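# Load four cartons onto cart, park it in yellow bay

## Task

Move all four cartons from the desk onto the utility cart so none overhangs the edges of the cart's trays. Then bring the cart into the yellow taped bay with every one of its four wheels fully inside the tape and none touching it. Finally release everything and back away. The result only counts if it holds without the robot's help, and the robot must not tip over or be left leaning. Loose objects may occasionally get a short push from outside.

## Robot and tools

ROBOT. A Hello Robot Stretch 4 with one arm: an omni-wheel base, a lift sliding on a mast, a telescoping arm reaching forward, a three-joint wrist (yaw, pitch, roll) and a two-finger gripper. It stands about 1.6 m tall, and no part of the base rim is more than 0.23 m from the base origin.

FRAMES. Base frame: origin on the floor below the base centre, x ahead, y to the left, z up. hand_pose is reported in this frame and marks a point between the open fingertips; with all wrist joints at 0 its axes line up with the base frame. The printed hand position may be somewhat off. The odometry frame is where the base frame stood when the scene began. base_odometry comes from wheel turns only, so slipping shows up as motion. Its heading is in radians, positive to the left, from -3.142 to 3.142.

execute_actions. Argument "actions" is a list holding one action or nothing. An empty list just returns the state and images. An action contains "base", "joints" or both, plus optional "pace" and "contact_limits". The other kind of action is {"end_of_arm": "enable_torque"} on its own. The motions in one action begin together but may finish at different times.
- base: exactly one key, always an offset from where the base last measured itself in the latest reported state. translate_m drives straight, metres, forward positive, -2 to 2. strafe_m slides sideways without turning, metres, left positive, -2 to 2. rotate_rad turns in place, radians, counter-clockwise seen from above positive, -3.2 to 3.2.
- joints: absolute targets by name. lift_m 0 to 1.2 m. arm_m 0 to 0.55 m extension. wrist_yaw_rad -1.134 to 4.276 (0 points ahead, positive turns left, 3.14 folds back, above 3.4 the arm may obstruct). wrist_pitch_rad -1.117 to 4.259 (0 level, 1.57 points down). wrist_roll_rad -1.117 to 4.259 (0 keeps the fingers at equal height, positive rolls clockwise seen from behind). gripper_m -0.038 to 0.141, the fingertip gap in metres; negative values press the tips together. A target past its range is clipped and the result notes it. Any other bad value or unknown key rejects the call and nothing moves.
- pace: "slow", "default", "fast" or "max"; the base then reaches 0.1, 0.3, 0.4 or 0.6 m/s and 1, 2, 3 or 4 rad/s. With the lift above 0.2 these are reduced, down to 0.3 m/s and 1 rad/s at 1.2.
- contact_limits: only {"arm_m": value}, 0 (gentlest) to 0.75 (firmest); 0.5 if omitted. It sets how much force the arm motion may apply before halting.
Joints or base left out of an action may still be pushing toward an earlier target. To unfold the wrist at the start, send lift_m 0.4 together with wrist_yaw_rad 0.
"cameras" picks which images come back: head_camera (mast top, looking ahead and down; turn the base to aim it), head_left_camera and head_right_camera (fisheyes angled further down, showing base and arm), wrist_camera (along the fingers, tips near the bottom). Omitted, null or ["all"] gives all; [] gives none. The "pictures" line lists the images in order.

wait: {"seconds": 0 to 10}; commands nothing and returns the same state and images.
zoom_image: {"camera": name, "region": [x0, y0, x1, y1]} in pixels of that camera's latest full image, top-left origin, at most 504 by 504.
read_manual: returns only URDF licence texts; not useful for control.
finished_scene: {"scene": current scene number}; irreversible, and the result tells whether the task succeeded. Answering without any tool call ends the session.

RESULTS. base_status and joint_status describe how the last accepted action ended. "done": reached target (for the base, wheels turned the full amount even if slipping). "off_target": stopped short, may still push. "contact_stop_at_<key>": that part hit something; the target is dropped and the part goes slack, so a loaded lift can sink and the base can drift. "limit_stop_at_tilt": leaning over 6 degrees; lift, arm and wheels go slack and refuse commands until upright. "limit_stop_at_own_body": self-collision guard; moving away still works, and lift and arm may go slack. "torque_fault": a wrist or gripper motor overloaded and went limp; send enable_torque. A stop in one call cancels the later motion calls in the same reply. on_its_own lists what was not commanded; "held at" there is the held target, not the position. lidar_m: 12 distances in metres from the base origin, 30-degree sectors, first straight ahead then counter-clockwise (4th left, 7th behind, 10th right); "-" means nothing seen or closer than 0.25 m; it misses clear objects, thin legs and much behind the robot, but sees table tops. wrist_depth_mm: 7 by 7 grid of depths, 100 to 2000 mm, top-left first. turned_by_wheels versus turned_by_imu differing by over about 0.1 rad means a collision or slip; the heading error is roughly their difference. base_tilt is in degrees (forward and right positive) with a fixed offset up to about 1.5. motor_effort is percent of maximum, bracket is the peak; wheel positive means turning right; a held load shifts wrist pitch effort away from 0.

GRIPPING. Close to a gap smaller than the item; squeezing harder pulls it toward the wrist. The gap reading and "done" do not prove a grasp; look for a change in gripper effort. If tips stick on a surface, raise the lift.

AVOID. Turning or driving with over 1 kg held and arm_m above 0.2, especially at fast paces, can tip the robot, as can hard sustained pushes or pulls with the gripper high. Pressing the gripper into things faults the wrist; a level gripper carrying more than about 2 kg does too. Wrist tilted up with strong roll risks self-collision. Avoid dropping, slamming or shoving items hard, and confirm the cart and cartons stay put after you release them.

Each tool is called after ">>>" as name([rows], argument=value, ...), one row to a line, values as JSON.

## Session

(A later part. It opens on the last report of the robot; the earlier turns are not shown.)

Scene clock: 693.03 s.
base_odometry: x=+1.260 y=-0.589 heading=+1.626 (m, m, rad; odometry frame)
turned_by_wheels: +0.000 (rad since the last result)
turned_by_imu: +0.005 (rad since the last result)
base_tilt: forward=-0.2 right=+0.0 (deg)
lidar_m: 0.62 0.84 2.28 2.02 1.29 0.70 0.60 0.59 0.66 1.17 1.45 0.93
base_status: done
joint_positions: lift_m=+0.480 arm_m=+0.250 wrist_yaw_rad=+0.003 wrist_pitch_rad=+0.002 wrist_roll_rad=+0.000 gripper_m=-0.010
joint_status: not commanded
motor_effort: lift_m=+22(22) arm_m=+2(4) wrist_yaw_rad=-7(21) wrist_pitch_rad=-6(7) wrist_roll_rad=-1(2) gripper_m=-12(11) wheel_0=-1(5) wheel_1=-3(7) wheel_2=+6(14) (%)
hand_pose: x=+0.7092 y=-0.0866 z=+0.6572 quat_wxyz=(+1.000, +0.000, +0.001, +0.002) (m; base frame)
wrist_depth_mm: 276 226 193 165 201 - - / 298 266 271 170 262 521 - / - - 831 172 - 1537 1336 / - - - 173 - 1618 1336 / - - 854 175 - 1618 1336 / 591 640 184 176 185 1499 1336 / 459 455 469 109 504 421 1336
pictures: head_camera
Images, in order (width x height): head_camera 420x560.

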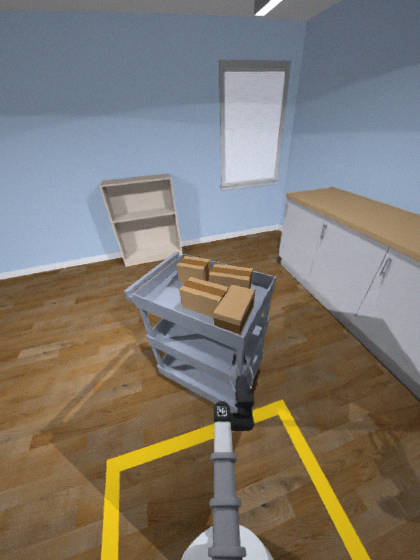

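Works; it pivots and follows. Continue.

>>> execute_actions([
  {"base":{"translate_m":-0.45},"pace":"slow"},
], cameras=["head_camera"])

Scene clock: 702.43 s.
base_odometry: x=+1.282 y=-1.010 heading=+1.646 (m, m, rad; odometry frame)
turned_by_wheels: +0.020 (rad since the last result)
turned_by_imu: +0.015 (rad since the last result)
base_tilt: forward=-0.1 right=-0.1 (deg)
lidar_m: 0.61 1.19 2.09 2.20 0.45 0.25 0.27 - 0.25 0.41 1.71 0.76
base_status: translate_m contact_stop (by the wheels' count: -0.421 of -0.450)
joint_positions: lift_m=+0.480 arm_m=+0.250 wrist_yaw_rad=-0.001 wrist_pitch_rad=+0.002 wrist_roll_rad=+0.000 gripper_m=-0.010
joint_status: not commanded
on_its_own: the wheels are slack since a contact_stop
motor_effort: lift_m=+20(22) arm_m=+3(3) wrist_yaw_rad=+4(28) wrist_pitch_rad=-7(8) wrist_roll_rad=-1(1) gripper_m=-10(13) wheel_0=+0(17) wheel_1=+0(31) wheel_2=+0(34) (%)
hand_pose: x=+0.7089 y=-0.0877 z=+0.6573 quat_wxyz=(+1.000, +0.000, +0.001, +0.000) (m; base frame)
wrist_depth_mm: - - 229 167 181 222 279 / - 424 270 170 259 254 297 / - 634 - 172 - 1756 1430 / - - - 173 - 1921 1537 / - - - 175 - 1921 1537 / 1863 654 183 176 184 564 504 / 1366 484 469 109 504 439 368
pictures: head_camera
Images, in order (width x height): head_camera 420x560.

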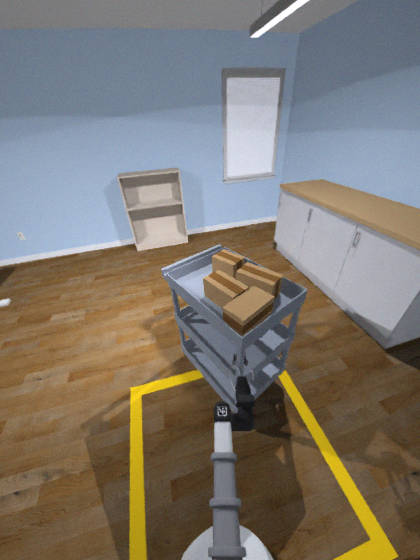

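>>> execute_actions([
  {"joints":{"arm_m":0.0},"pace":"slow"},
], cameras=["head_camera"])

Scene clock: 711.23 s.
base_odometry: x=+1.282 y=-1.010 heading=+1.646 (m, m, rad; odometry frame)
turned_by_wheels: +0.000 (rad since the last result)
turned_by_imu: +0.002 (rad since the last result)
base_tilt: forward=+0.0 right=-0.1 (deg)
lidar_m: 0.39 0.99 2.09 2.18 0.45 0.25 0.25 - 0.25 0.42 1.71 0.39
base_status: not commanded
joint_positions: lift_m=+0.480 arm_m=+0.001 wrist_yaw_rad=+0.003 wrist_pitch_rad=+0.004 wrist_roll_rad=+0.000 gripper_m=-0.010
joint_status: all done
on_its_own: the wheels are slack since a contact_stop
motor_effort: lift_m=+20(20) arm_m=-6(7) wrist_yaw_rad=-8(16) wrist_pitch_rad=-12(12) wrist_roll_rad=-2(1) gripper_m=-11(14) wheel_0=+0(0) wheel_1=+0(0) wheel_2=+0(0) (%)
hand_pose: x=+0.4607 y=-0.0865 z=+0.6568 quat_wxyz=(+1.000, +0.000, +0.002, +0.002) (m; base frame)
wrist_depth_mm: - - 267 167 178 204 235 / - - 310 169 257 252 244 / - - - 172 768 1808 1499 / - - - 174 - - 1576 / - - - 176 842 - 1576 / 1863 1756 184 176 185 574 517 / 1366 1308 466 109 504 445 469
pictures: head_camera
Images, in order (width x height): head_camera 420x560.

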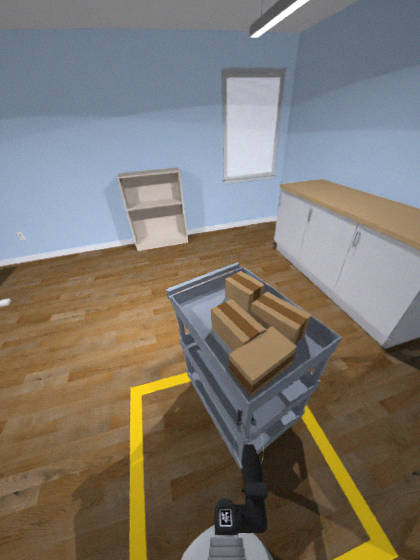

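>>> execute_actions([
  {"base":{"strafe_m":0.25},"pace":"slow"},
], cameras=["head_camera"])

Scene clock: 726.33 s.
base_odometry: x=+1.033 y=-1.029 heading=+1.646 (m, m, rad; odometry frame)
turned_by_wheels: +0.000 (rad since the last result)
turned_by_imu: +0.001 (rad since the last result)
base_tilt: forward=+0.0 right=+0.1 (deg)
lidar_m: 0.39 3.16 1.86 2.03 0.59 0.32 0.25 0.25 0.31 0.52 0.60 0.40
base_status: done
joint_positions: lift_m=+0.480 arm_m=+0.001 wrist_yaw_rad=-0.003 wrist_pitch_rad=+0.004 wrist_roll_rad=+0.000 gripper_m=-0.010
joint_status: not commanded
motor_effort: lift_m=+20(20) arm_m=-4(6) wrist_yaw_rad=+12(20) wrist_pitch_rad=-10(12) wrist_roll_rad=-1(1) gripper_m=-10(12) wheel_0=-5(11) wheel_1=+3(11) wheel_2=+0(1) (%)
hand_pose: x=+0.4598 y=-0.0884 z=+0.6570 quat_wxyz=(+1.000, +0.000, +0.002, -0.002) (m; base frame)
wrist_depth_mm: - - - 160 159 161 - / - - - 162 255 248 241 / - - - 164 723 691 1708 / - - - 166 - - 1808 / - - - 167 - 798 1808 / 1863 1863 183 169 187 668 591 / 1366 1336 1397 109 500 445 488
pictures: head_camera
Images, in order (width x height): head_camera 420x560.

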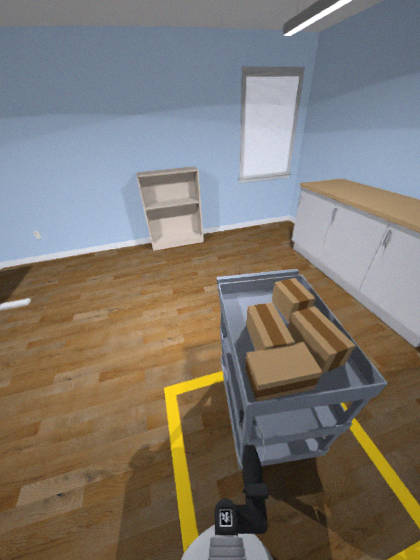

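>>> execute_actions([
  {"joints":{"gripper_m":0.14}},
], cameras=[])

>>> execute_actions([
  {"base":{"strafe_m":0.6}},
], cameras=[])

>>> execute_actions([
  {"base":{"translate_m":1.6},"joints":{"gripper_m":-0.01,"lift_m":0.62}},
], cameras=[])

>>> execute_actions([
  {"base":{"strafe_m":-0.75}},
], cameras=[])

>>> execute_actions([
  {"base":{"rotate_rad":3.2}},
], cameras=["head_camera","head_left_camera"])

Scene clock: 739.00 s.
base_odometry: x=+1.033 y=-1.029 heading=+1.646 (m, m, rad; odometry frame)
turned_by_wheels: +0.000 (rad since the last result)
turned_by_imu: +0.002 (rad since the last result)
base_tilt: forward=-0.2 right=+0.0 (deg)
lidar_m: 0.36 3.14 1.90 2.06 0.61 0.32 0.25 0.25 0.31 0.53 0.62 0.40
base_status: not commanded
joint_positions: lift_m=+0.480 arm_m=+0.001 wrist_yaw_rad=+0.000 wrist_pitch_rad=+0.003 wrist_roll_rad=+0.000 gripper_m=+0.140
joint_status: all done
motor_effort: lift_m=+20(20) arm_m=-4(4) wrist_yaw_rad=+3(12) wrist_pitch_rad=-8(10) wrist_roll_rad=-2(2) gripper_m=-1(10) wheel_0=-4(5) wheel_1=+3(3) wheel_2=+0(0) (%)
hand_pose: x=+0.4600 y=-0.0875 z=+0.6572 quat_wxyz=(+1.000, +0.000, +0.001, +0.000) (m; base frame)
wrist_depth_mm: - - - 160 159 160 - / - - - 162 252 246 238 / - - - 164 707 683 1708 / - - - 166 - - 1863 / - - - 167 - 788 1863 / 1863 1756 1618 168 580 211 591 / 1336 1336 1464 108 508 473 488
pictures: none
No camera images: the call's "cameras" was empty. Leave "cameras" out to get every camera's image.

Scene clock: 742.33 s.
base_odometry: x=+0.435 y=-1.073 heading=+1.646 (m, m, rad; odometry frame)
turned_by_wheels: +0.000 (rad since the last result)
turned_by_imu: +0.001 (rad since the last result)
base_tilt: forward=-0.2 right=+0.1 (deg)
lidar_m: 3.03 1.98 1.28 1.71 0.87 0.53 0.41 0.42 0.49 0.88 0.68 0.64
base_status: done
joint_positions: lift_m=+0.480 arm_m=+0.001 wrist_yaw_rad=+0.000 wrist_pitch_rad=+0.002 wrist_roll_rad=+0.000 gripper_m=+0.140
joint_status: not commanded
motor_effort: lift_m=+20(20) arm_m=-4(4) wrist_yaw_rad=+1(37) wrist_pitch_rad=-6(7) wrist_roll_rad=-2(1) gripper_m=-1(3) wheel_0=-1(14) wheel_1=+2(10) wheel_2=-3(3) (%)
hand_pose: x=+0.4600 y=-0.0874 z=+0.6573 quat_wxyz=(+1.000, +0.000, +0.001, +0.000) (m; base frame)
wrist_depth_mm: - - - - - - - / - - - - - - - / - - - - - - - / - - - - - - - / - - - - - - - / 1808 1756 1661 1921 1756 211 1756 / 1366 1336 1464 109 1464 1397 1336
pictures: none
No camera images: the call's "cameras" was empty. Leave "cameras" out to get every camera's image.

Scene clock: 749.13 s.
base_odometry: x=+0.314 y=+0.522 heading=+1.646 (m, m, rad; odometry frame)
turned_by_wheels: +0.000 (rad since the last result)
turned_by_imu: +0.000 (rad since the last result)
base_tilt: forward=-0.2 right=+0.0 (deg)
lidar_m: 1.41 1.74 1.99 1.38 1.39 2.32 2.00 0.87 0.80 1.90 1.90 2.08
base_status: done
joint_positions: lift_m=+0.620 arm_m=+0.001 wrist_yaw_rad=+0.000 wrist_pitch_rad=+0.002 wrist_roll_rad=+0.000 gripper_m=-0.010
joint_status: all done
motor_effort: lift_m=+22(23) arm_m=-3(4) wrist_yaw_rad=+2(1) wrist_pitch_rad=-6(7) wrist_roll_rad=-1(1) gripper_m=-11(11) wheel_0=+3(7) wheel_1=+2(6) wheel_2=-2(13) (%)
hand_pose: x=+0.4600 y=-0.0874 z=+0.7972 quat_wxyz=(+1.000, +0.000, +0.001, +0.000) (m; base frame)
wrist_depth_mm: 1336 1397 1499 1537 1661 1756 1863 / 1336 1397 1464 1576 1661 1808 1921 / 1366 1430 1464 1537 1576 1756 1921 / 1397 1464 1464 1537 1618 1808 1863 / 1366 1499 1499 1366 1661 1808 1983 / 1397 1499 182 204 187 1863 1983 / 1430 1464 1464 109 1576 1576 1756
pictures: none
No camera images: the call's "cameras" was empty. Leave "cameras" out to get every camera's image.

Scene clock: 752.97 s.
base_odometry: x=+1.062 y=+0.578 heading=+1.646 (m, m, rad; odometry frame)
turned_by_wheels: +0.000 (rad since the last result)
turned_by_imu: +0.001 (rad since the last result)
base_tilt: forward=-0.3 right=-0.1 (deg)
lidar_m: 1.66 1.63 2.24 2.14 2.09 0.71 0.49 0.59 1.37 1.16 1.19 1.33
base_status: done
joint_positions: lift_m=+0.620 arm_m=+0.001 wrist_yaw_rad=+0.000 wrist_pitch_rad=+0.002 wrist_roll_rad=+0.000 gripper_m=-0.010
joint_status: not commanded
motor_effort: lift_m=+22(22) arm_m=-3(3) wrist_yaw_rad=+2(1) wrist_pitch_rad=-6(6) wrist_roll_rad=-2(1) gripper_m=-11(10) wheel_0=+3(11) wheel_1=-1(11) wheel_2=+0(2) (%)
hand_pose: x=+0.4600 y=-0.0874 z=+0.7972 quat_wxyz=(+1.000, +0.000, +0.001, +0.000) (m; base frame)
wrist_depth_mm: 1537 1576 1661 1808 1921 - 1808 / 1499 1618 1708 1756 1863 - 1863 / 1499 1576 1708 1808 1921 - 1863 / 1499 1618 1756 1808 1983 - 1863 / 1537 1618 1708 1808 1983 - 1863 / 1537 1618 182 204 187 - 1863 / 1430 1430 1618 109 1661 1576 1708
pictures: none
No camera images: the call's "cameras" was empty. Leave "cameras" out to get every camera's image.

Scene clock: 755.87 s.
base_odometry: x=+1.062 y=+0.578 heading=-1.437 (m, m, rad; odometry frame)
turned_by_wheels: +3.200 (rad since the last result)
turned_by_imu: +3.293 (rad since the last result)
base_tilt: forward=-0.2 right=+0.0 (deg)
lidar_m: 0.50 0.66 1.31 1.16 1.20 1.49 1.63 1.66 2.41 2.12 2.15 0.48
base_status: done
joint_positions: lift_m=+0.620 arm_m=+0.001 wrist_yaw_rad=+0.000 wrist_pitch_rad=+0.002 wrist_roll_rad=+0.000 gripper_m=-0.010
joint_status: not commanded
motor_effort: lift_m=+22(22) arm_m=-3(3) wrist_yaw_rad=+1(1) wrist_pitch_rad=-7(6) wrist_roll_rad=-2(2) gripper_m=-10(12) wheel_0=-3(9) wheel_1=+0(7) wheel_2=-1(12) (%)
hand_pose: x=+0.4600 y=-0.0874 z=+0.7972 quat_wxyz=(+1.000, +0.000, +0.001, +0.000) (m; base frame)
wrist_depth_mm: 1397 1430 1464 1537 1576 1618 1708 / 1430 1430 1464 1576 1576 1661 1708 / 1430 1464 512 683 615 1661 1708 / 1430 459 382 338 251 640 1708 / 1464 1499 1537 340 312 1661 1756 / 1464 1499 182 205 187 1756 1808 / 1499 530 707 109 314 699 1708
pictures: head_camera, head_left_camera
Images, in order (width x height): head_camera 420x560, head_left_camera 420x672.

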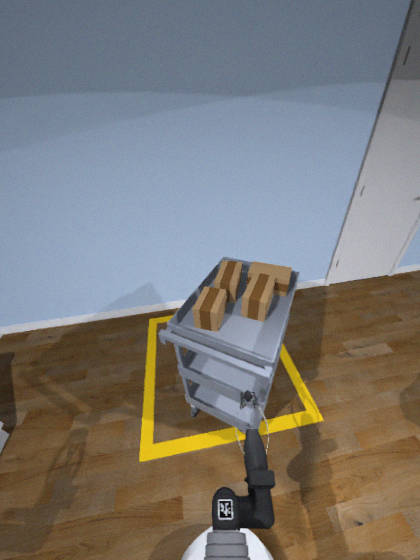

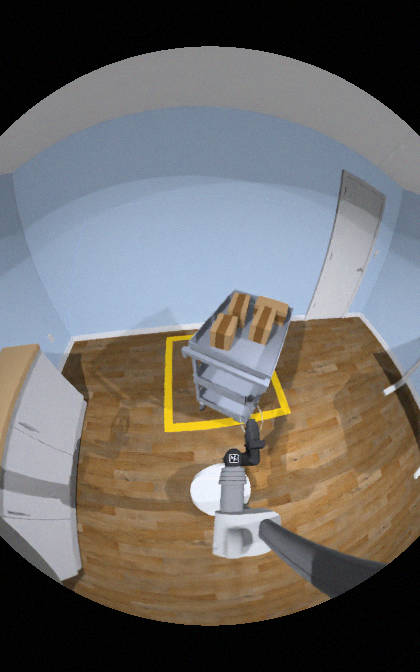

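>>> execute_actions([
  {"base":{"translate_m":0.22},"pace":"slow"},
], cameras=[])

>>> execute_actions([
  {"base":{"translate_m":-0.4}},
], cameras=["head_camera","head_left_camera"])

Scene clock: 770.53 s.
base_odometry: x=+1.091 y=+0.360 heading=-1.437 (m, m, rad; odometry frame)
turned_by_wheels: +0.000 (rad since the last result)
turned_by_imu: +0.003 (rad since the last result)
base_tilt: forward=-0.2 right=-0.1 (deg)
lidar_m: 0.41 0.54 1.34 1.21 1.23 1.51 1.87 1.86 2.32 2.08 2.09 0.38
base_status: done
joint_positions: lift_m=+0.620 arm_m=+0.000 wrist_yaw_rad=-0.001 wrist_pitch_rad=+0.002 wrist_roll_rad=+0.000 gripper_m=-0.010
joint_status: not commanded
motor_effort: lift_m=+22(22) arm_m=+2(4) wrist_yaw_rad=+5(20) wrist_pitch_rad=-5(6) wrist_roll_rad=-1(2) gripper_m=-10(11) wheel_0=+3(9) wheel_1=+3(11) wheel_2=-5(16) (%)
hand_pose: x=+0.4590 y=-0.0878 z=+0.7973 quat_wxyz=(+1.000, +0.000, +0.001, -0.001) (m; base frame)
wrist_depth_mm: 1229 1229 1308 1308 1366 1430 1499 / 1229 1229 1281 1336 1397 1464 1464 / 1229 1281 397 433 442 427 1499 / 351 319 213 184 160 141 - / 1281 357 286 240 217 196 - / 1255 1336 182 205 187 198 182 / 1255 415 654 109 750 195 1499
pictures: none
No camera images: the call's "cameras" was empty. Leave "cameras" out to get every camera's image.

Scene clock: 773.37 s.
base_odometry: x=+1.038 y=+0.757 heading=-1.437 (m, m, rad; odometry frame)
turned_by_wheels: +0.000 (rad since the last result)
turned_by_imu: +0.001 (rad since the last result)
base_tilt: forward=-0.1 right=+0.2 (deg)
lidar_m: 0.75 1.96 1.28 1.14 1.13 1.96 1.46 1.48 2.17 2.14 2.16 0.89
base_status: done
joint_positions: lift_m=+0.620 arm_m=+0.000 wrist_yaw_rad=+0.000 wrist_pitch_rad=+0.002 wrist_roll_rad=+0.000 gripper_m=-0.010
joint_status: not commanded
motor_effort: lift_m=+22(22) arm_m=+1(2) wrist_yaw_rad=+2(5) wrist_pitch_rad=-5(5) wrist_roll_rad=-1(1) gripper_m=-10(11) wheel_0=-3(7) wheel_1=-1(9) wheel_2=+2(12) (%)
hand_pose: x=+0.4591 y=-0.0875 z=+0.7973 quat_wxyz=(+1.000, +0.000, +0.001, +0.000) (m; base frame)
wrist_depth_mm: 1576 1661 1661 1756 1808 1808 1863 / 1576 1618 1708 1756 1808 1863 1863 / 1618 1618 1661 1708 1808 1863 1921 / 1661 1661 768 647 603 1863 1921 / 1661 1708 1756 1756 1921 1983 1921 / 1618 1708 182 204 187 1983 1983 / 1618 1537 768 109 647 1118 1756
pictures: head_camera, head_left_camera
Images, in order (width x height): head_camera 420x560, head_left_camera 420x672.

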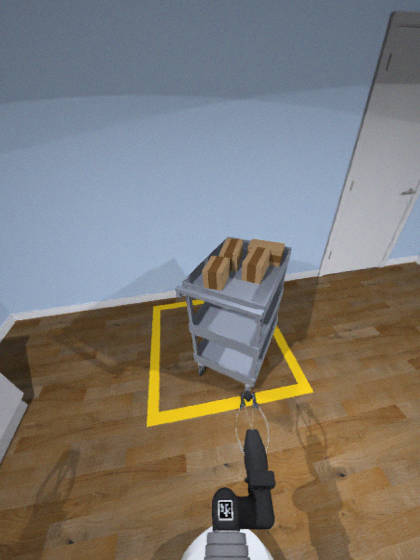

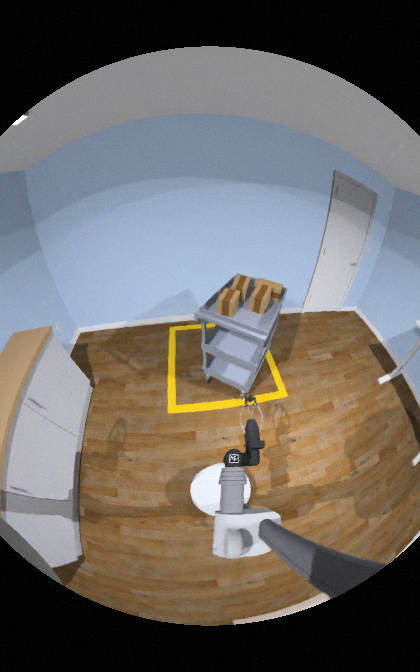

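>>> zoom_image(camera="head_camera", region=[120, 230, 340, 440])

Region (120, 230, 340, 440) of head_camera's 420x560 image, scaled by 2.291, with more detail than that image has; it fills the top 481 rows of this view, and the rest is white.

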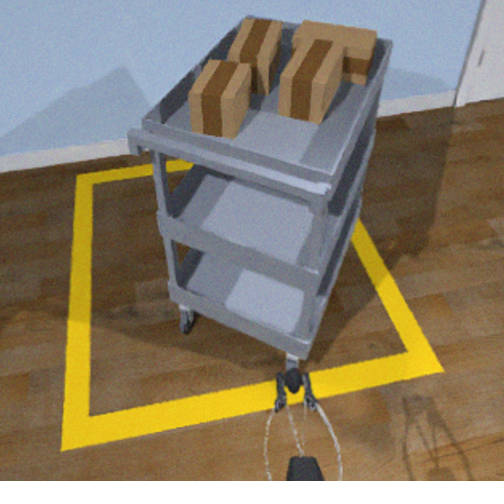

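>>> execute_actions([
  {"base":{"translate_m":0.4}},
], cameras=[])

>>> execute_actions([
  {"base":{"translate_m":0.13},"pace":"slow"},
], cameras=[])

>>> execute_actions([
  {"base":{"translate_m":-0.5}},
], cameras=["head_camera"])

>>> zoom_image(camera="head_camera", region=[120, 230, 340, 440])

Scene clock: 789.03 s.
base_odometry: x=+1.092 y=+0.360 heading=-1.437 (m, m, rad; odometry frame)
turned_by_wheels: +0.000 (rad since the last result)
turned_by_imu: +0.001 (rad since the last result)
base_tilt: forward=-0.2 right=+0.0 (deg)
lidar_m: 0.41 0.55 1.31 1.18 1.21 1.53 1.83 1.90 2.30 2.08 2.10 0.38
base_status: done
joint_positions: lift_m=+0.620 arm_m=+0.000 wrist_yaw_rad=+0.000 wrist_pitch_rad=+0.002 wrist_roll_rad=+0.000 gripper_m=-0.010
joint_status: not commanded
motor_effort: lift_m=+22(22) arm_m=+1(2) wrist_yaw_rad=+3(3) wrist_pitch_rad=-5(6) wrist_roll_rad=-2(2) gripper_m=-10(10) wheel_0=+2(6) wheel_1=+2(12) wheel_2=-1(11) (%)
hand_pose: x=+0.4591 y=-0.0875 z=+0.7973 quat_wxyz=(+1.000, +0.000, +0.001, +0.000) (m; base frame)
wrist_depth_mm: 1205 1255 1308 1366 1366 1397 1464 / 1205 1255 1308 1366 1397 1464 1499 / 1229 1255 394 466 439 424 1499 / 349 319 214 184 159 141 - / 1255 359 287 239 217 196 - / 1281 1308 182 205 186 197 182 / 1255 421 661 109 750 195 1499
pictures: none
No camera images: the call's "cameras" was empty. Leave "cameras" out to get every camera's image.

Scene clock: 791.60 s.
base_odometry: x=+1.109 y=+0.232 heading=-1.437 (m, m, rad; odometry frame)
turned_by_wheels: +0.000 (rad since the last result)
turned_by_imu: +0.001 (rad since the last result)
base_tilt: forward=-0.2 right=+0.0 (deg)
lidar_m: 0.42 0.56 1.74 1.21 1.23 1.54 2.01 2.04 2.31 2.05 2.52 0.38
base_status: done
joint_positions: lift_m=+0.620 arm_m=+0.000 wrist_yaw_rad=-0.001 wrist_pitch_rad=+0.002 wrist_roll_rad=+0.000 gripper_m=-0.010
joint_status: not commanded
motor_effort: lift_m=+22(22) arm_m=+1(1) wrist_yaw_rad=+3(9) wrist_pitch_rad=-5(6) wrist_roll_rad=-2(1) gripper_m=-9(12) wheel_0=+4(8) wheel_1=+3(8) wheel_2=-5(13) (%)
hand_pose: x=+0.4591 y=-0.0876 z=+0.7973 quat_wxyz=(+1.000, +0.000, +0.001, +0.000) (m; base frame)
wrist_depth_mm: 1098 1138 1182 1205 1229 1308 1336 / 1118 1138 1205 1229 1229 1281 1336 / 1098 1138 399 375 439 404 1366 / 343 338 220 185 158 136 - / 1118 394 297 240 216 192 178 / 1160 1182 182 206 187 190 178 / 1160 410 1255 109 750 691 668
pictures: none
No camera images: the call's "cameras" was empty. Leave "cameras" out to get every camera's image.

Scene clock: 794.77 s.
base_odometry: x=+1.042 y=+0.727 heading=-1.437 (m, m, rad; odometry frame)
turned_by_wheels: +0.000 (rad since the last result)
turned_by_imu: +0.002 (rad since the last result)
base_tilt: forward=-0.2 right=+0.1 (deg)
lidar_m: 0.84 1.91 1.28 1.14 1.15 2.00 1.49 1.53 2.20 2.14 2.15 0.92
base_status: done
joint_positions: lift_m=+0.620 arm_m=+0.000 wrist_yaw_rad=+0.000 wrist_pitch_rad=+0.002 wrist_roll_rad=+0.000 gripper_m=-0.010
joint_status: not commanded
motor_effort: lift_m=+22(22) arm_m=+1(1) wrist_yaw_rad=+2(3) wrist_pitch_rad=-6(6) wrist_roll_rad=-2(2) gripper_m=-11(11) wheel_0=-4(7) wheel_1=-3(7) wheel_2=+0(12) (%)
hand_pose: x=+0.4591 y=-0.0875 z=+0.7973 quat_wxyz=(+1.000, +0.000, +0.001, +0.000) (m; base frame)
wrist_depth_mm: 1576 1618 1618 1708 1708 1863 1863 / 1537 1576 1661 1661 1756 1863 1808 / 1576 1618 1661 1756 1756 1808 1863 / 1618 1618 1661 768 691 1808 1921 / 1576 1661 1708 1708 1366 1921 1921 / 1661 1661 182 205 187 1921 1921 / 1618 1576 1537 109 699 1229 1708
pictures: head_camera
Images, in order (width x height): head_camera 420x560.

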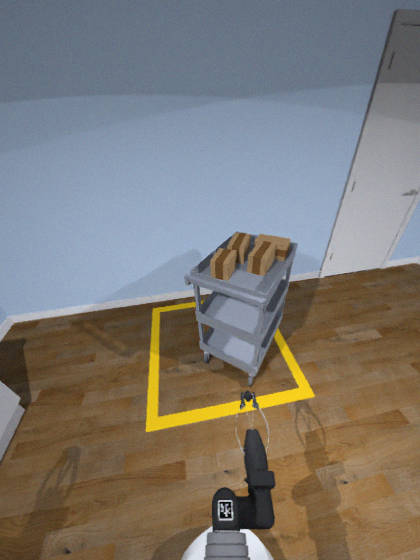

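Region (120, 230, 340, 440) of head_camera's 420x560 image, scaled by 2.291, with more detail than that image has; it fills the top 481 rows of this view, and the rest is white.

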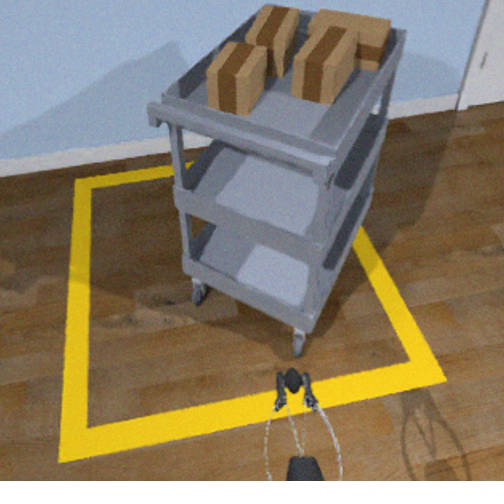

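>>> execute_actions([
  {"base":{"strafe_m":-0.7}},
], cameras=["head_camera","head_left_camera"])

Scene clock: 803.57 s.
base_odometry: x=+0.349 y=+0.634 heading=-1.437 (m, m, rad; odometry frame)
turned_by_wheels: +0.000 (rad since the last result)
turned_by_imu: +0.001 (rad since the last result)
base_tilt: forward=-0.1 right=+0.0 (deg)
lidar_m: 1.19 0.98 2.03 1.82 1.86 1.53 1.36 1.70 1.61 1.43 1.45 2.25
base_status: done
joint_positions: lift_m=+0.620 arm_m=+0.000 wrist_yaw_rad=+0.000 wrist_pitch_rad=+0.002 wrist_roll_rad=+0.000 gripper_m=-0.010
joint_status: not commanded
motor_effort: lift_m=+22(21) arm_m=+1(1) wrist_yaw_rad=+2(2) wrist_pitch_rad=-6(5) wrist_roll_rad=-1(2) gripper_m=-10(9) wheel_0=+3(11) wheel_1=-2(10) wheel_2=+0(1) (%)
hand_pose: x=+0.4592 y=-0.0874 z=+0.7973 quat_wxyz=(+1.000, +0.000, +0.001, +0.000) (m; base frame)
wrist_depth_mm: 1661 1708 1756 1808 1863 1863 - / 1661 1708 1756 1808 1863 1921 - / 1708 1708 1756 1863 1863 1921 - / 732 931 1708 1863 1863 1983 - / 1708 1708 1863 1863 1921 - - / 750 960 182 204 186 - - / 750 1255 1281 109 1708 1537 1708
pictures: head_camera, head_left_camera
Images, in order (width x height): head_camera 420x560, head_left_camera 420x672.

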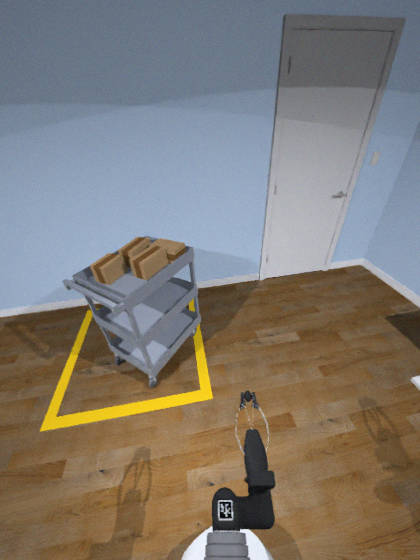

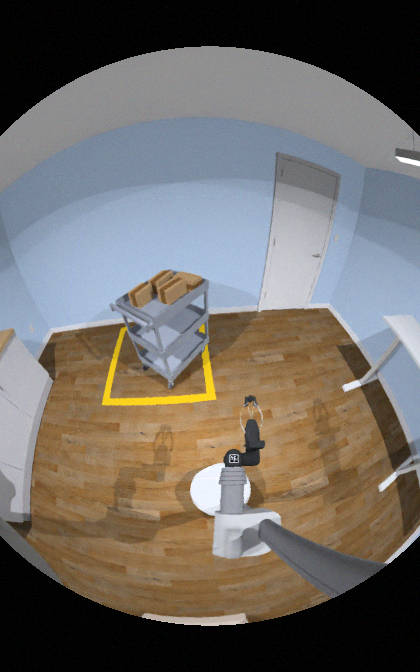

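>>> zoom_image(camera="head_camera", region=[30, 230, 250, 440])

Region (30, 230, 250, 440) of head_camera's 420x560 image, scaled by 2.291, with more detail than that image has; it fills the top 481 rows of this view, and the rest is white.

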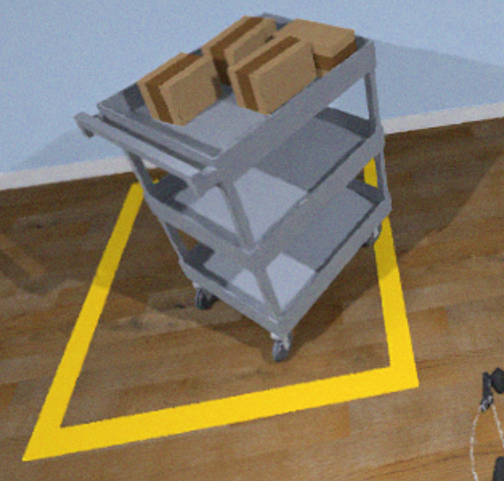

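>>> execute_actions([
  {"base":{"translate_m":0.85}},
], cameras=[])

>>> execute_actions([
  {"base":{"rotate_rad":1.53}},
], cameras=["head_camera","wrist_camera"])

Scene clock: 825.00 s.
base_odometry: x=+0.462 y=-0.208 heading=-1.437 (m, m, rad; odometry frame)
turned_by_wheels: +0.000 (rad since the last result)
turned_by_imu: +0.001 (rad since the last result)
base_tilt: forward=-0.2 right=+0.0 (deg)
lidar_m: 1.19 0.39 0.40 0.43 2.00 2.48 2.25 2.53 1.44 1.31 2.09 1.35
base_status: done
joint_positions: lift_m=+0.620 arm_m=+0.000 wrist_yaw_rad=+0.000 wrist_pitch_rad=+0.002 wrist_roll_rad=+0.000 gripper_m=-0.010
joint_status: not commanded
motor_effort: lift_m=+21(22) arm_m=+1(1) wrist_yaw_rad=+1(2) wrist_pitch_rad=-6(6) wrist_roll_rad=-2(2) gripper_m=-11(10) wheel_0=+2(8) wheel_1=+2(9) wheel_2=-1(12) (%)
hand_pose: x=+0.4592 y=-0.0874 z=+0.7973 quat_wxyz=(+1.000, +0.000, +0.001, +0.000) (m; base frame)
wrist_depth_mm: 904 931 960 991 1025 1060 1078 / 917 931 976 1008 1042 1060 1078 / 917 946 991 1008 1042 1060 1078 / 931 976 991 1025 1060 1078 1118 / 931 960 991 1008 1078 1098 1098 / 931 991 182 205 187 1098 1138 / 960 976 1008 109 1060 1098 1160
pictures: none
No camera images: the call's "cameras" was empty. Leave "cameras" out to get every camera's image.

Scene clock: 827.03 s.
base_odometry: x=+0.462 y=-0.208 heading=+0.092 (m, m, rad; odometry frame)
turned_by_wheels: +1.529 (rad since the last result)
turned_by_imu: +1.516 (rad since the last result)
base_tilt: forward=-0.1 right=-0.1 (deg)
lidar_m: 0.62 2.00 2.36 2.24 2.56 1.51 1.48 2.07 1.36 1.19 0.56 0.58
base_status: done
joint_positions: lift_m=+0.620 arm_m=+0.000 wrist_yaw_rad=+0.000 wrist_pitch_rad=+0.002 wrist_roll_rad=+0.000 gripper_m=-0.010
joint_status: not commanded
motor_effort: lift_m=+20(21) arm_m=+3(4) wrist_yaw_rad=+1(100) wrist_pitch_rad=-6(10) wrist_roll_rad=-2(2) gripper_m=-11(13) wheel_0=-3(17) wheel_1=-1(7) wheel_2=-3(27) (%)
hand_pose: x=+0.4589 y=-0.0874 z=+0.7973 quat_wxyz=(+1.000, +0.000, +0.001, +0.000) (m; base frame)
wrist_depth_mm: - - - - - 1576 1229 / - - - - - 1576 1205 / - - - - - 421 379 / 1618 1708 1708 452 382 332 300 / 1618 1661 1756 439 404 342 301 / 1661 1708 182 204 187 1499 1205 / 1661 1618 1618 109 750 699 683
pictures: head_camera, wrist_camera
Images, in order (width x height): head_camera 420x560, wrist_camera 616x392.

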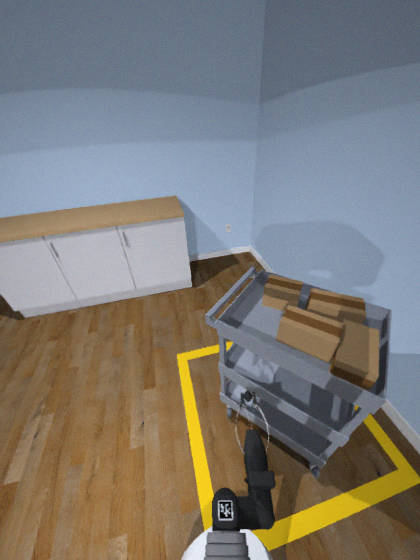

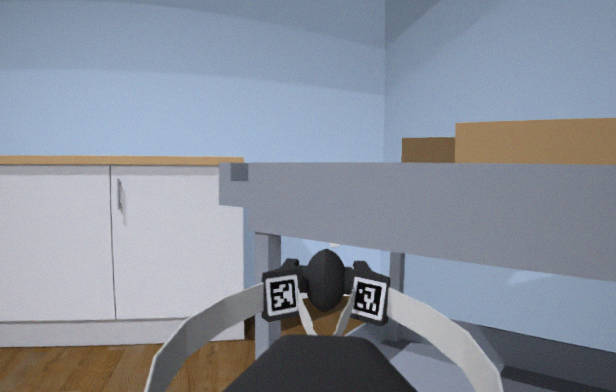

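>>> execute_actions([
  {"base":{"strafe_m":-0.3}},
], cameras=["head_camera","wrist_camera"])

Scene clock: 834.60 s.
base_odometry: x=+0.490 y=-0.507 heading=+0.092 (m, m, rad; odometry frame)
turned_by_wheels: +0.000 (rad since the last result)
turned_by_imu: +0.002 (rad since the last result)
base_tilt: forward=-0.2 right=+0.1 (deg)
lidar_m: 0.46 0.68 2.43 2.54 2.83 1.43 1.41 1.72 1.04 0.90 0.89 0.42
base_status: done
joint_positions: lift_m=+0.620 arm_m=+0.000 wrist_yaw_rad=+0.000 wrist_pitch_rad=+0.002 wrist_roll_rad=+0.000 gripper_m=-0.010
joint_status: not commanded
motor_effort: lift_m=+20(20) arm_m=+3(2) wrist_yaw_rad=+1(18) wrist_pitch_rad=-5(6) wrist_roll_rad=-2(1) gripper_m=-11(9) wheel_0=+1(10) wheel_1=+0(12) wheel_2=+0(3) (%)
hand_pose: x=+0.4589 y=-0.0873 z=+0.7974 quat_wxyz=(+1.000, +0.000, +0.001, +0.000) (m; base frame)
wrist_depth_mm: - - - - 1756 1098 878 / - - - - 1618 1025 866 / - - 427 366 252 227 866 / 496 379 303 254 219 191 176 / 1708 1756 307 245 216 193 178 / 1756 1863 182 205 187 189 179 / 1499 627 750 109 691 188 185
pictures: head_camera, wrist_camera
Images, in order (width x height): head_camera 420x560, wrist_camera 616x392.

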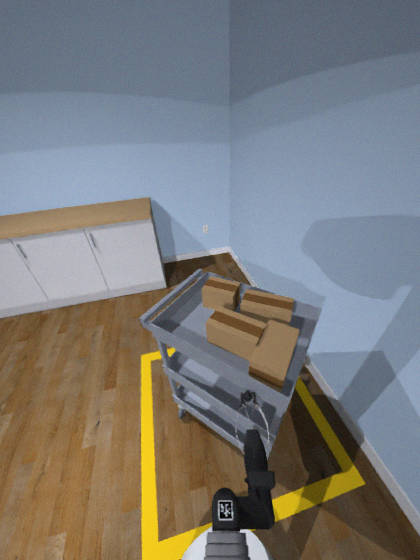

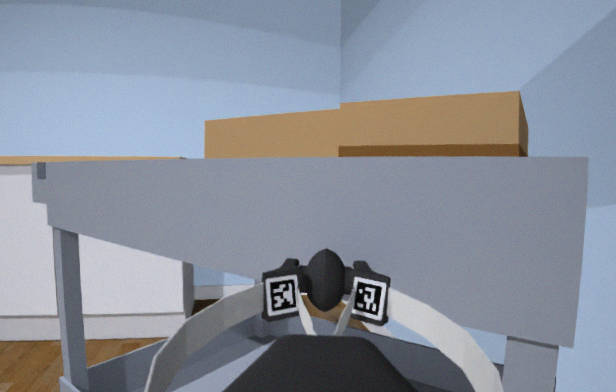

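Near the far corner now. Push.

>>> execute_actions([
  {"joints":{"arm_m":0.1},"pace":"slow"},
], cameras=[])

>>> execute_actions([
  {"joints":{"arm_m":0.0}},
], cameras=[])

>>> execute_actions([
  {"base":{"translate_m":-0.6}},
], cameras=["head_camera"])

>>> zoom_image(camera="head_camera", region=[80, 200, 380, 500])

Scene clock: 843.80 s.
base_odometry: x=+0.490 y=-0.507 heading=+0.092 (m, m, rad; odometry frame)
turned_by_wheels: +0.000 (rad since the last result)
turned_by_imu: +0.002 (rad since the last result)
base_tilt: forward=-0.3 right=+0.1 (deg)
lidar_m: 0.53 0.78 2.45 2.54 2.82 1.42 1.38 1.74 1.05 0.88 0.89 0.54
base_status: not commanded
joint_positions: lift_m=+0.620 arm_m=+0.099 wrist_yaw_rad=-0.001 wrist_pitch_rad=+0.002 wrist_roll_rad=+0.000 gripper_m=-0.010
joint_status: all done
motor_effort: lift_m=+20(20) arm_m=+6(7) wrist_yaw_rad=+4(6) wrist_pitch_rad=-5(6) wrist_roll_rad=-1(1) gripper_m=-9(10) wheel_0=+2(2) wheel_1=+0(0) wheel_2=+0(0) (%)
hand_pose: x=+0.5583 y=-0.0876 z=+0.7974 quat_wxyz=(+1.000, +0.000, +0.001, +0.000) (m; base frame)
wrist_depth_mm: - - - - 1618 1078 854 / - - - - 1576 991 809 / - - 415 355 248 220 207 / 466 364 296 251 217 190 176 / 496 1618 298 241 214 191 176 / 1618 1708 182 205 187 189 178 / 1464 1576 723 109 691 591 574
pictures: none
No camera images: the call's "cameras" was empty. Leave "cameras" out to get every camera's image.

Scene clock: 845.10 s.
base_odometry: x=+0.490 y=-0.507 heading=+0.092 (m, m, rad; odometry frame)
turned_by_wheels: +0.000 (rad since the last result)
turned_by_imu: +0.000 (rad since the last result)
base_tilt: forward=-0.1 right=+0.0 (deg)
lidar_m: 0.56 0.79 2.43 2.54 2.83 1.39 1.36 1.77 1.05 0.89 0.89 0.52
base_status: not commanded
joint_positions: lift_m=+0.620 arm_m=+0.001 wrist_yaw_rad=+0.000 wrist_pitch_rad=+0.002 wrist_roll_rad=+0.000 gripper_m=-0.010
joint_status: all done
motor_effort: lift_m=+20(20) arm_m=-4(4) wrist_yaw_rad=+2(4) wrist_pitch_rad=-6(6) wrist_roll_rad=-2(2) gripper_m=-10(11) wheel_0=+2(2) wheel_1=+0(0) wheel_2=+0(0) (%)
hand_pose: x=+0.4602 y=-0.0875 z=+0.7973 quat_wxyz=(+1.000, +0.000, +0.001, +0.000) (m; base frame)
wrist_depth_mm: - - - - 1756 1118 904 / - - - - 1756 1160 866 / - - - 466 334 303 831 / 1661 512 415 351 304 267 798 / 1708 1708 - 338 301 268 798 / 1756 1808 182 205 187 1060 831 / 1618 597 750 109 759 262 854
pictures: none
No camera images: the call's "cameras" was empty. Leave "cameras" out to get every camera's image.

Scene clock: 848.60 s.
base_odometry: x=-0.108 y=-0.562 heading=+0.092 (m, m, rad; odometry frame)
turned_by_wheels: +0.000 (rad since the last result)
turned_by_imu: +0.002 (rad since the last result)
base_tilt: forward=-0.2 right=+0.1 (deg)
lidar_m: 1.10 2.67 2.77 2.53 1.26 0.76 0.71 1.40 1.18 1.01 1.03 1.22
base_status: done
joint_positions: lift_m=+0.620 arm_m=+0.001 wrist_yaw_rad=+0.000 wrist_pitch_rad=+0.002 wrist_roll_rad=+0.000 gripper_m=-0.010
joint_status: not commanded
motor_effort: lift_m=+20(20) arm_m=-5(5) wrist_yaw_rad=+2(1) wrist_pitch_rad=-6(6) wrist_roll_rad=-2(2) gripper_m=-9(9) wheel_0=-2(8) wheel_1=-1(8) wheel_2=+2(12) (%)
hand_pose: x=+0.4602 y=-0.0874 z=+0.7973 quat_wxyz=(+1.000, +0.000, +0.001, +0.000) (m; base frame)
wrist_depth_mm: - - - - - 1366 1042 / - - - - - 1366 1042 / - - - - 1863 1366 1042 / - - - 1008 917 1308 1060 / - - - 1537 1336 1366 1042 / - - 182 204 187 1308 1042 / 1661 1618 1366 109 1281 1160 1060
pictures: head_camera
Images, in order (width x height): head_camera 420x560.

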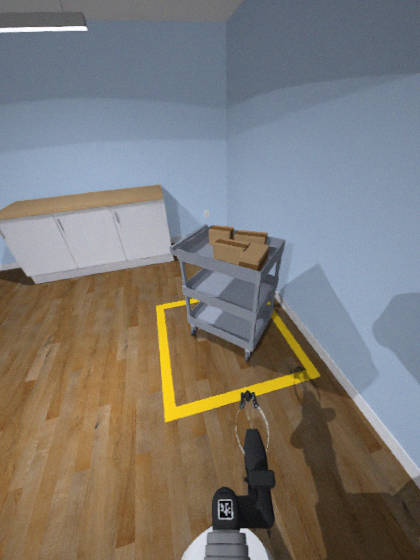

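Region (80, 200, 380, 500) of head_camera's 420x560 image, scaled by 1.680, with more detail than that image has.

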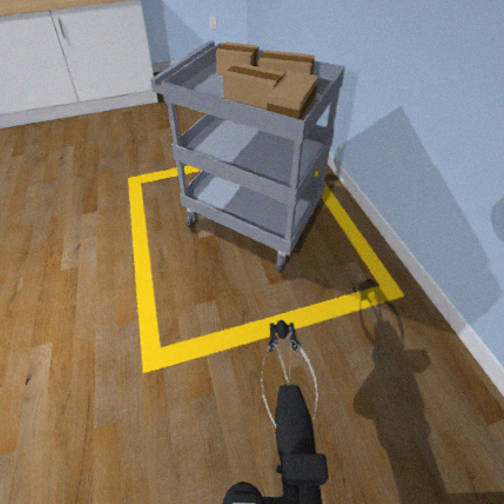

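>>> finished_scene(scene=2)

The scene is finished: the task was done.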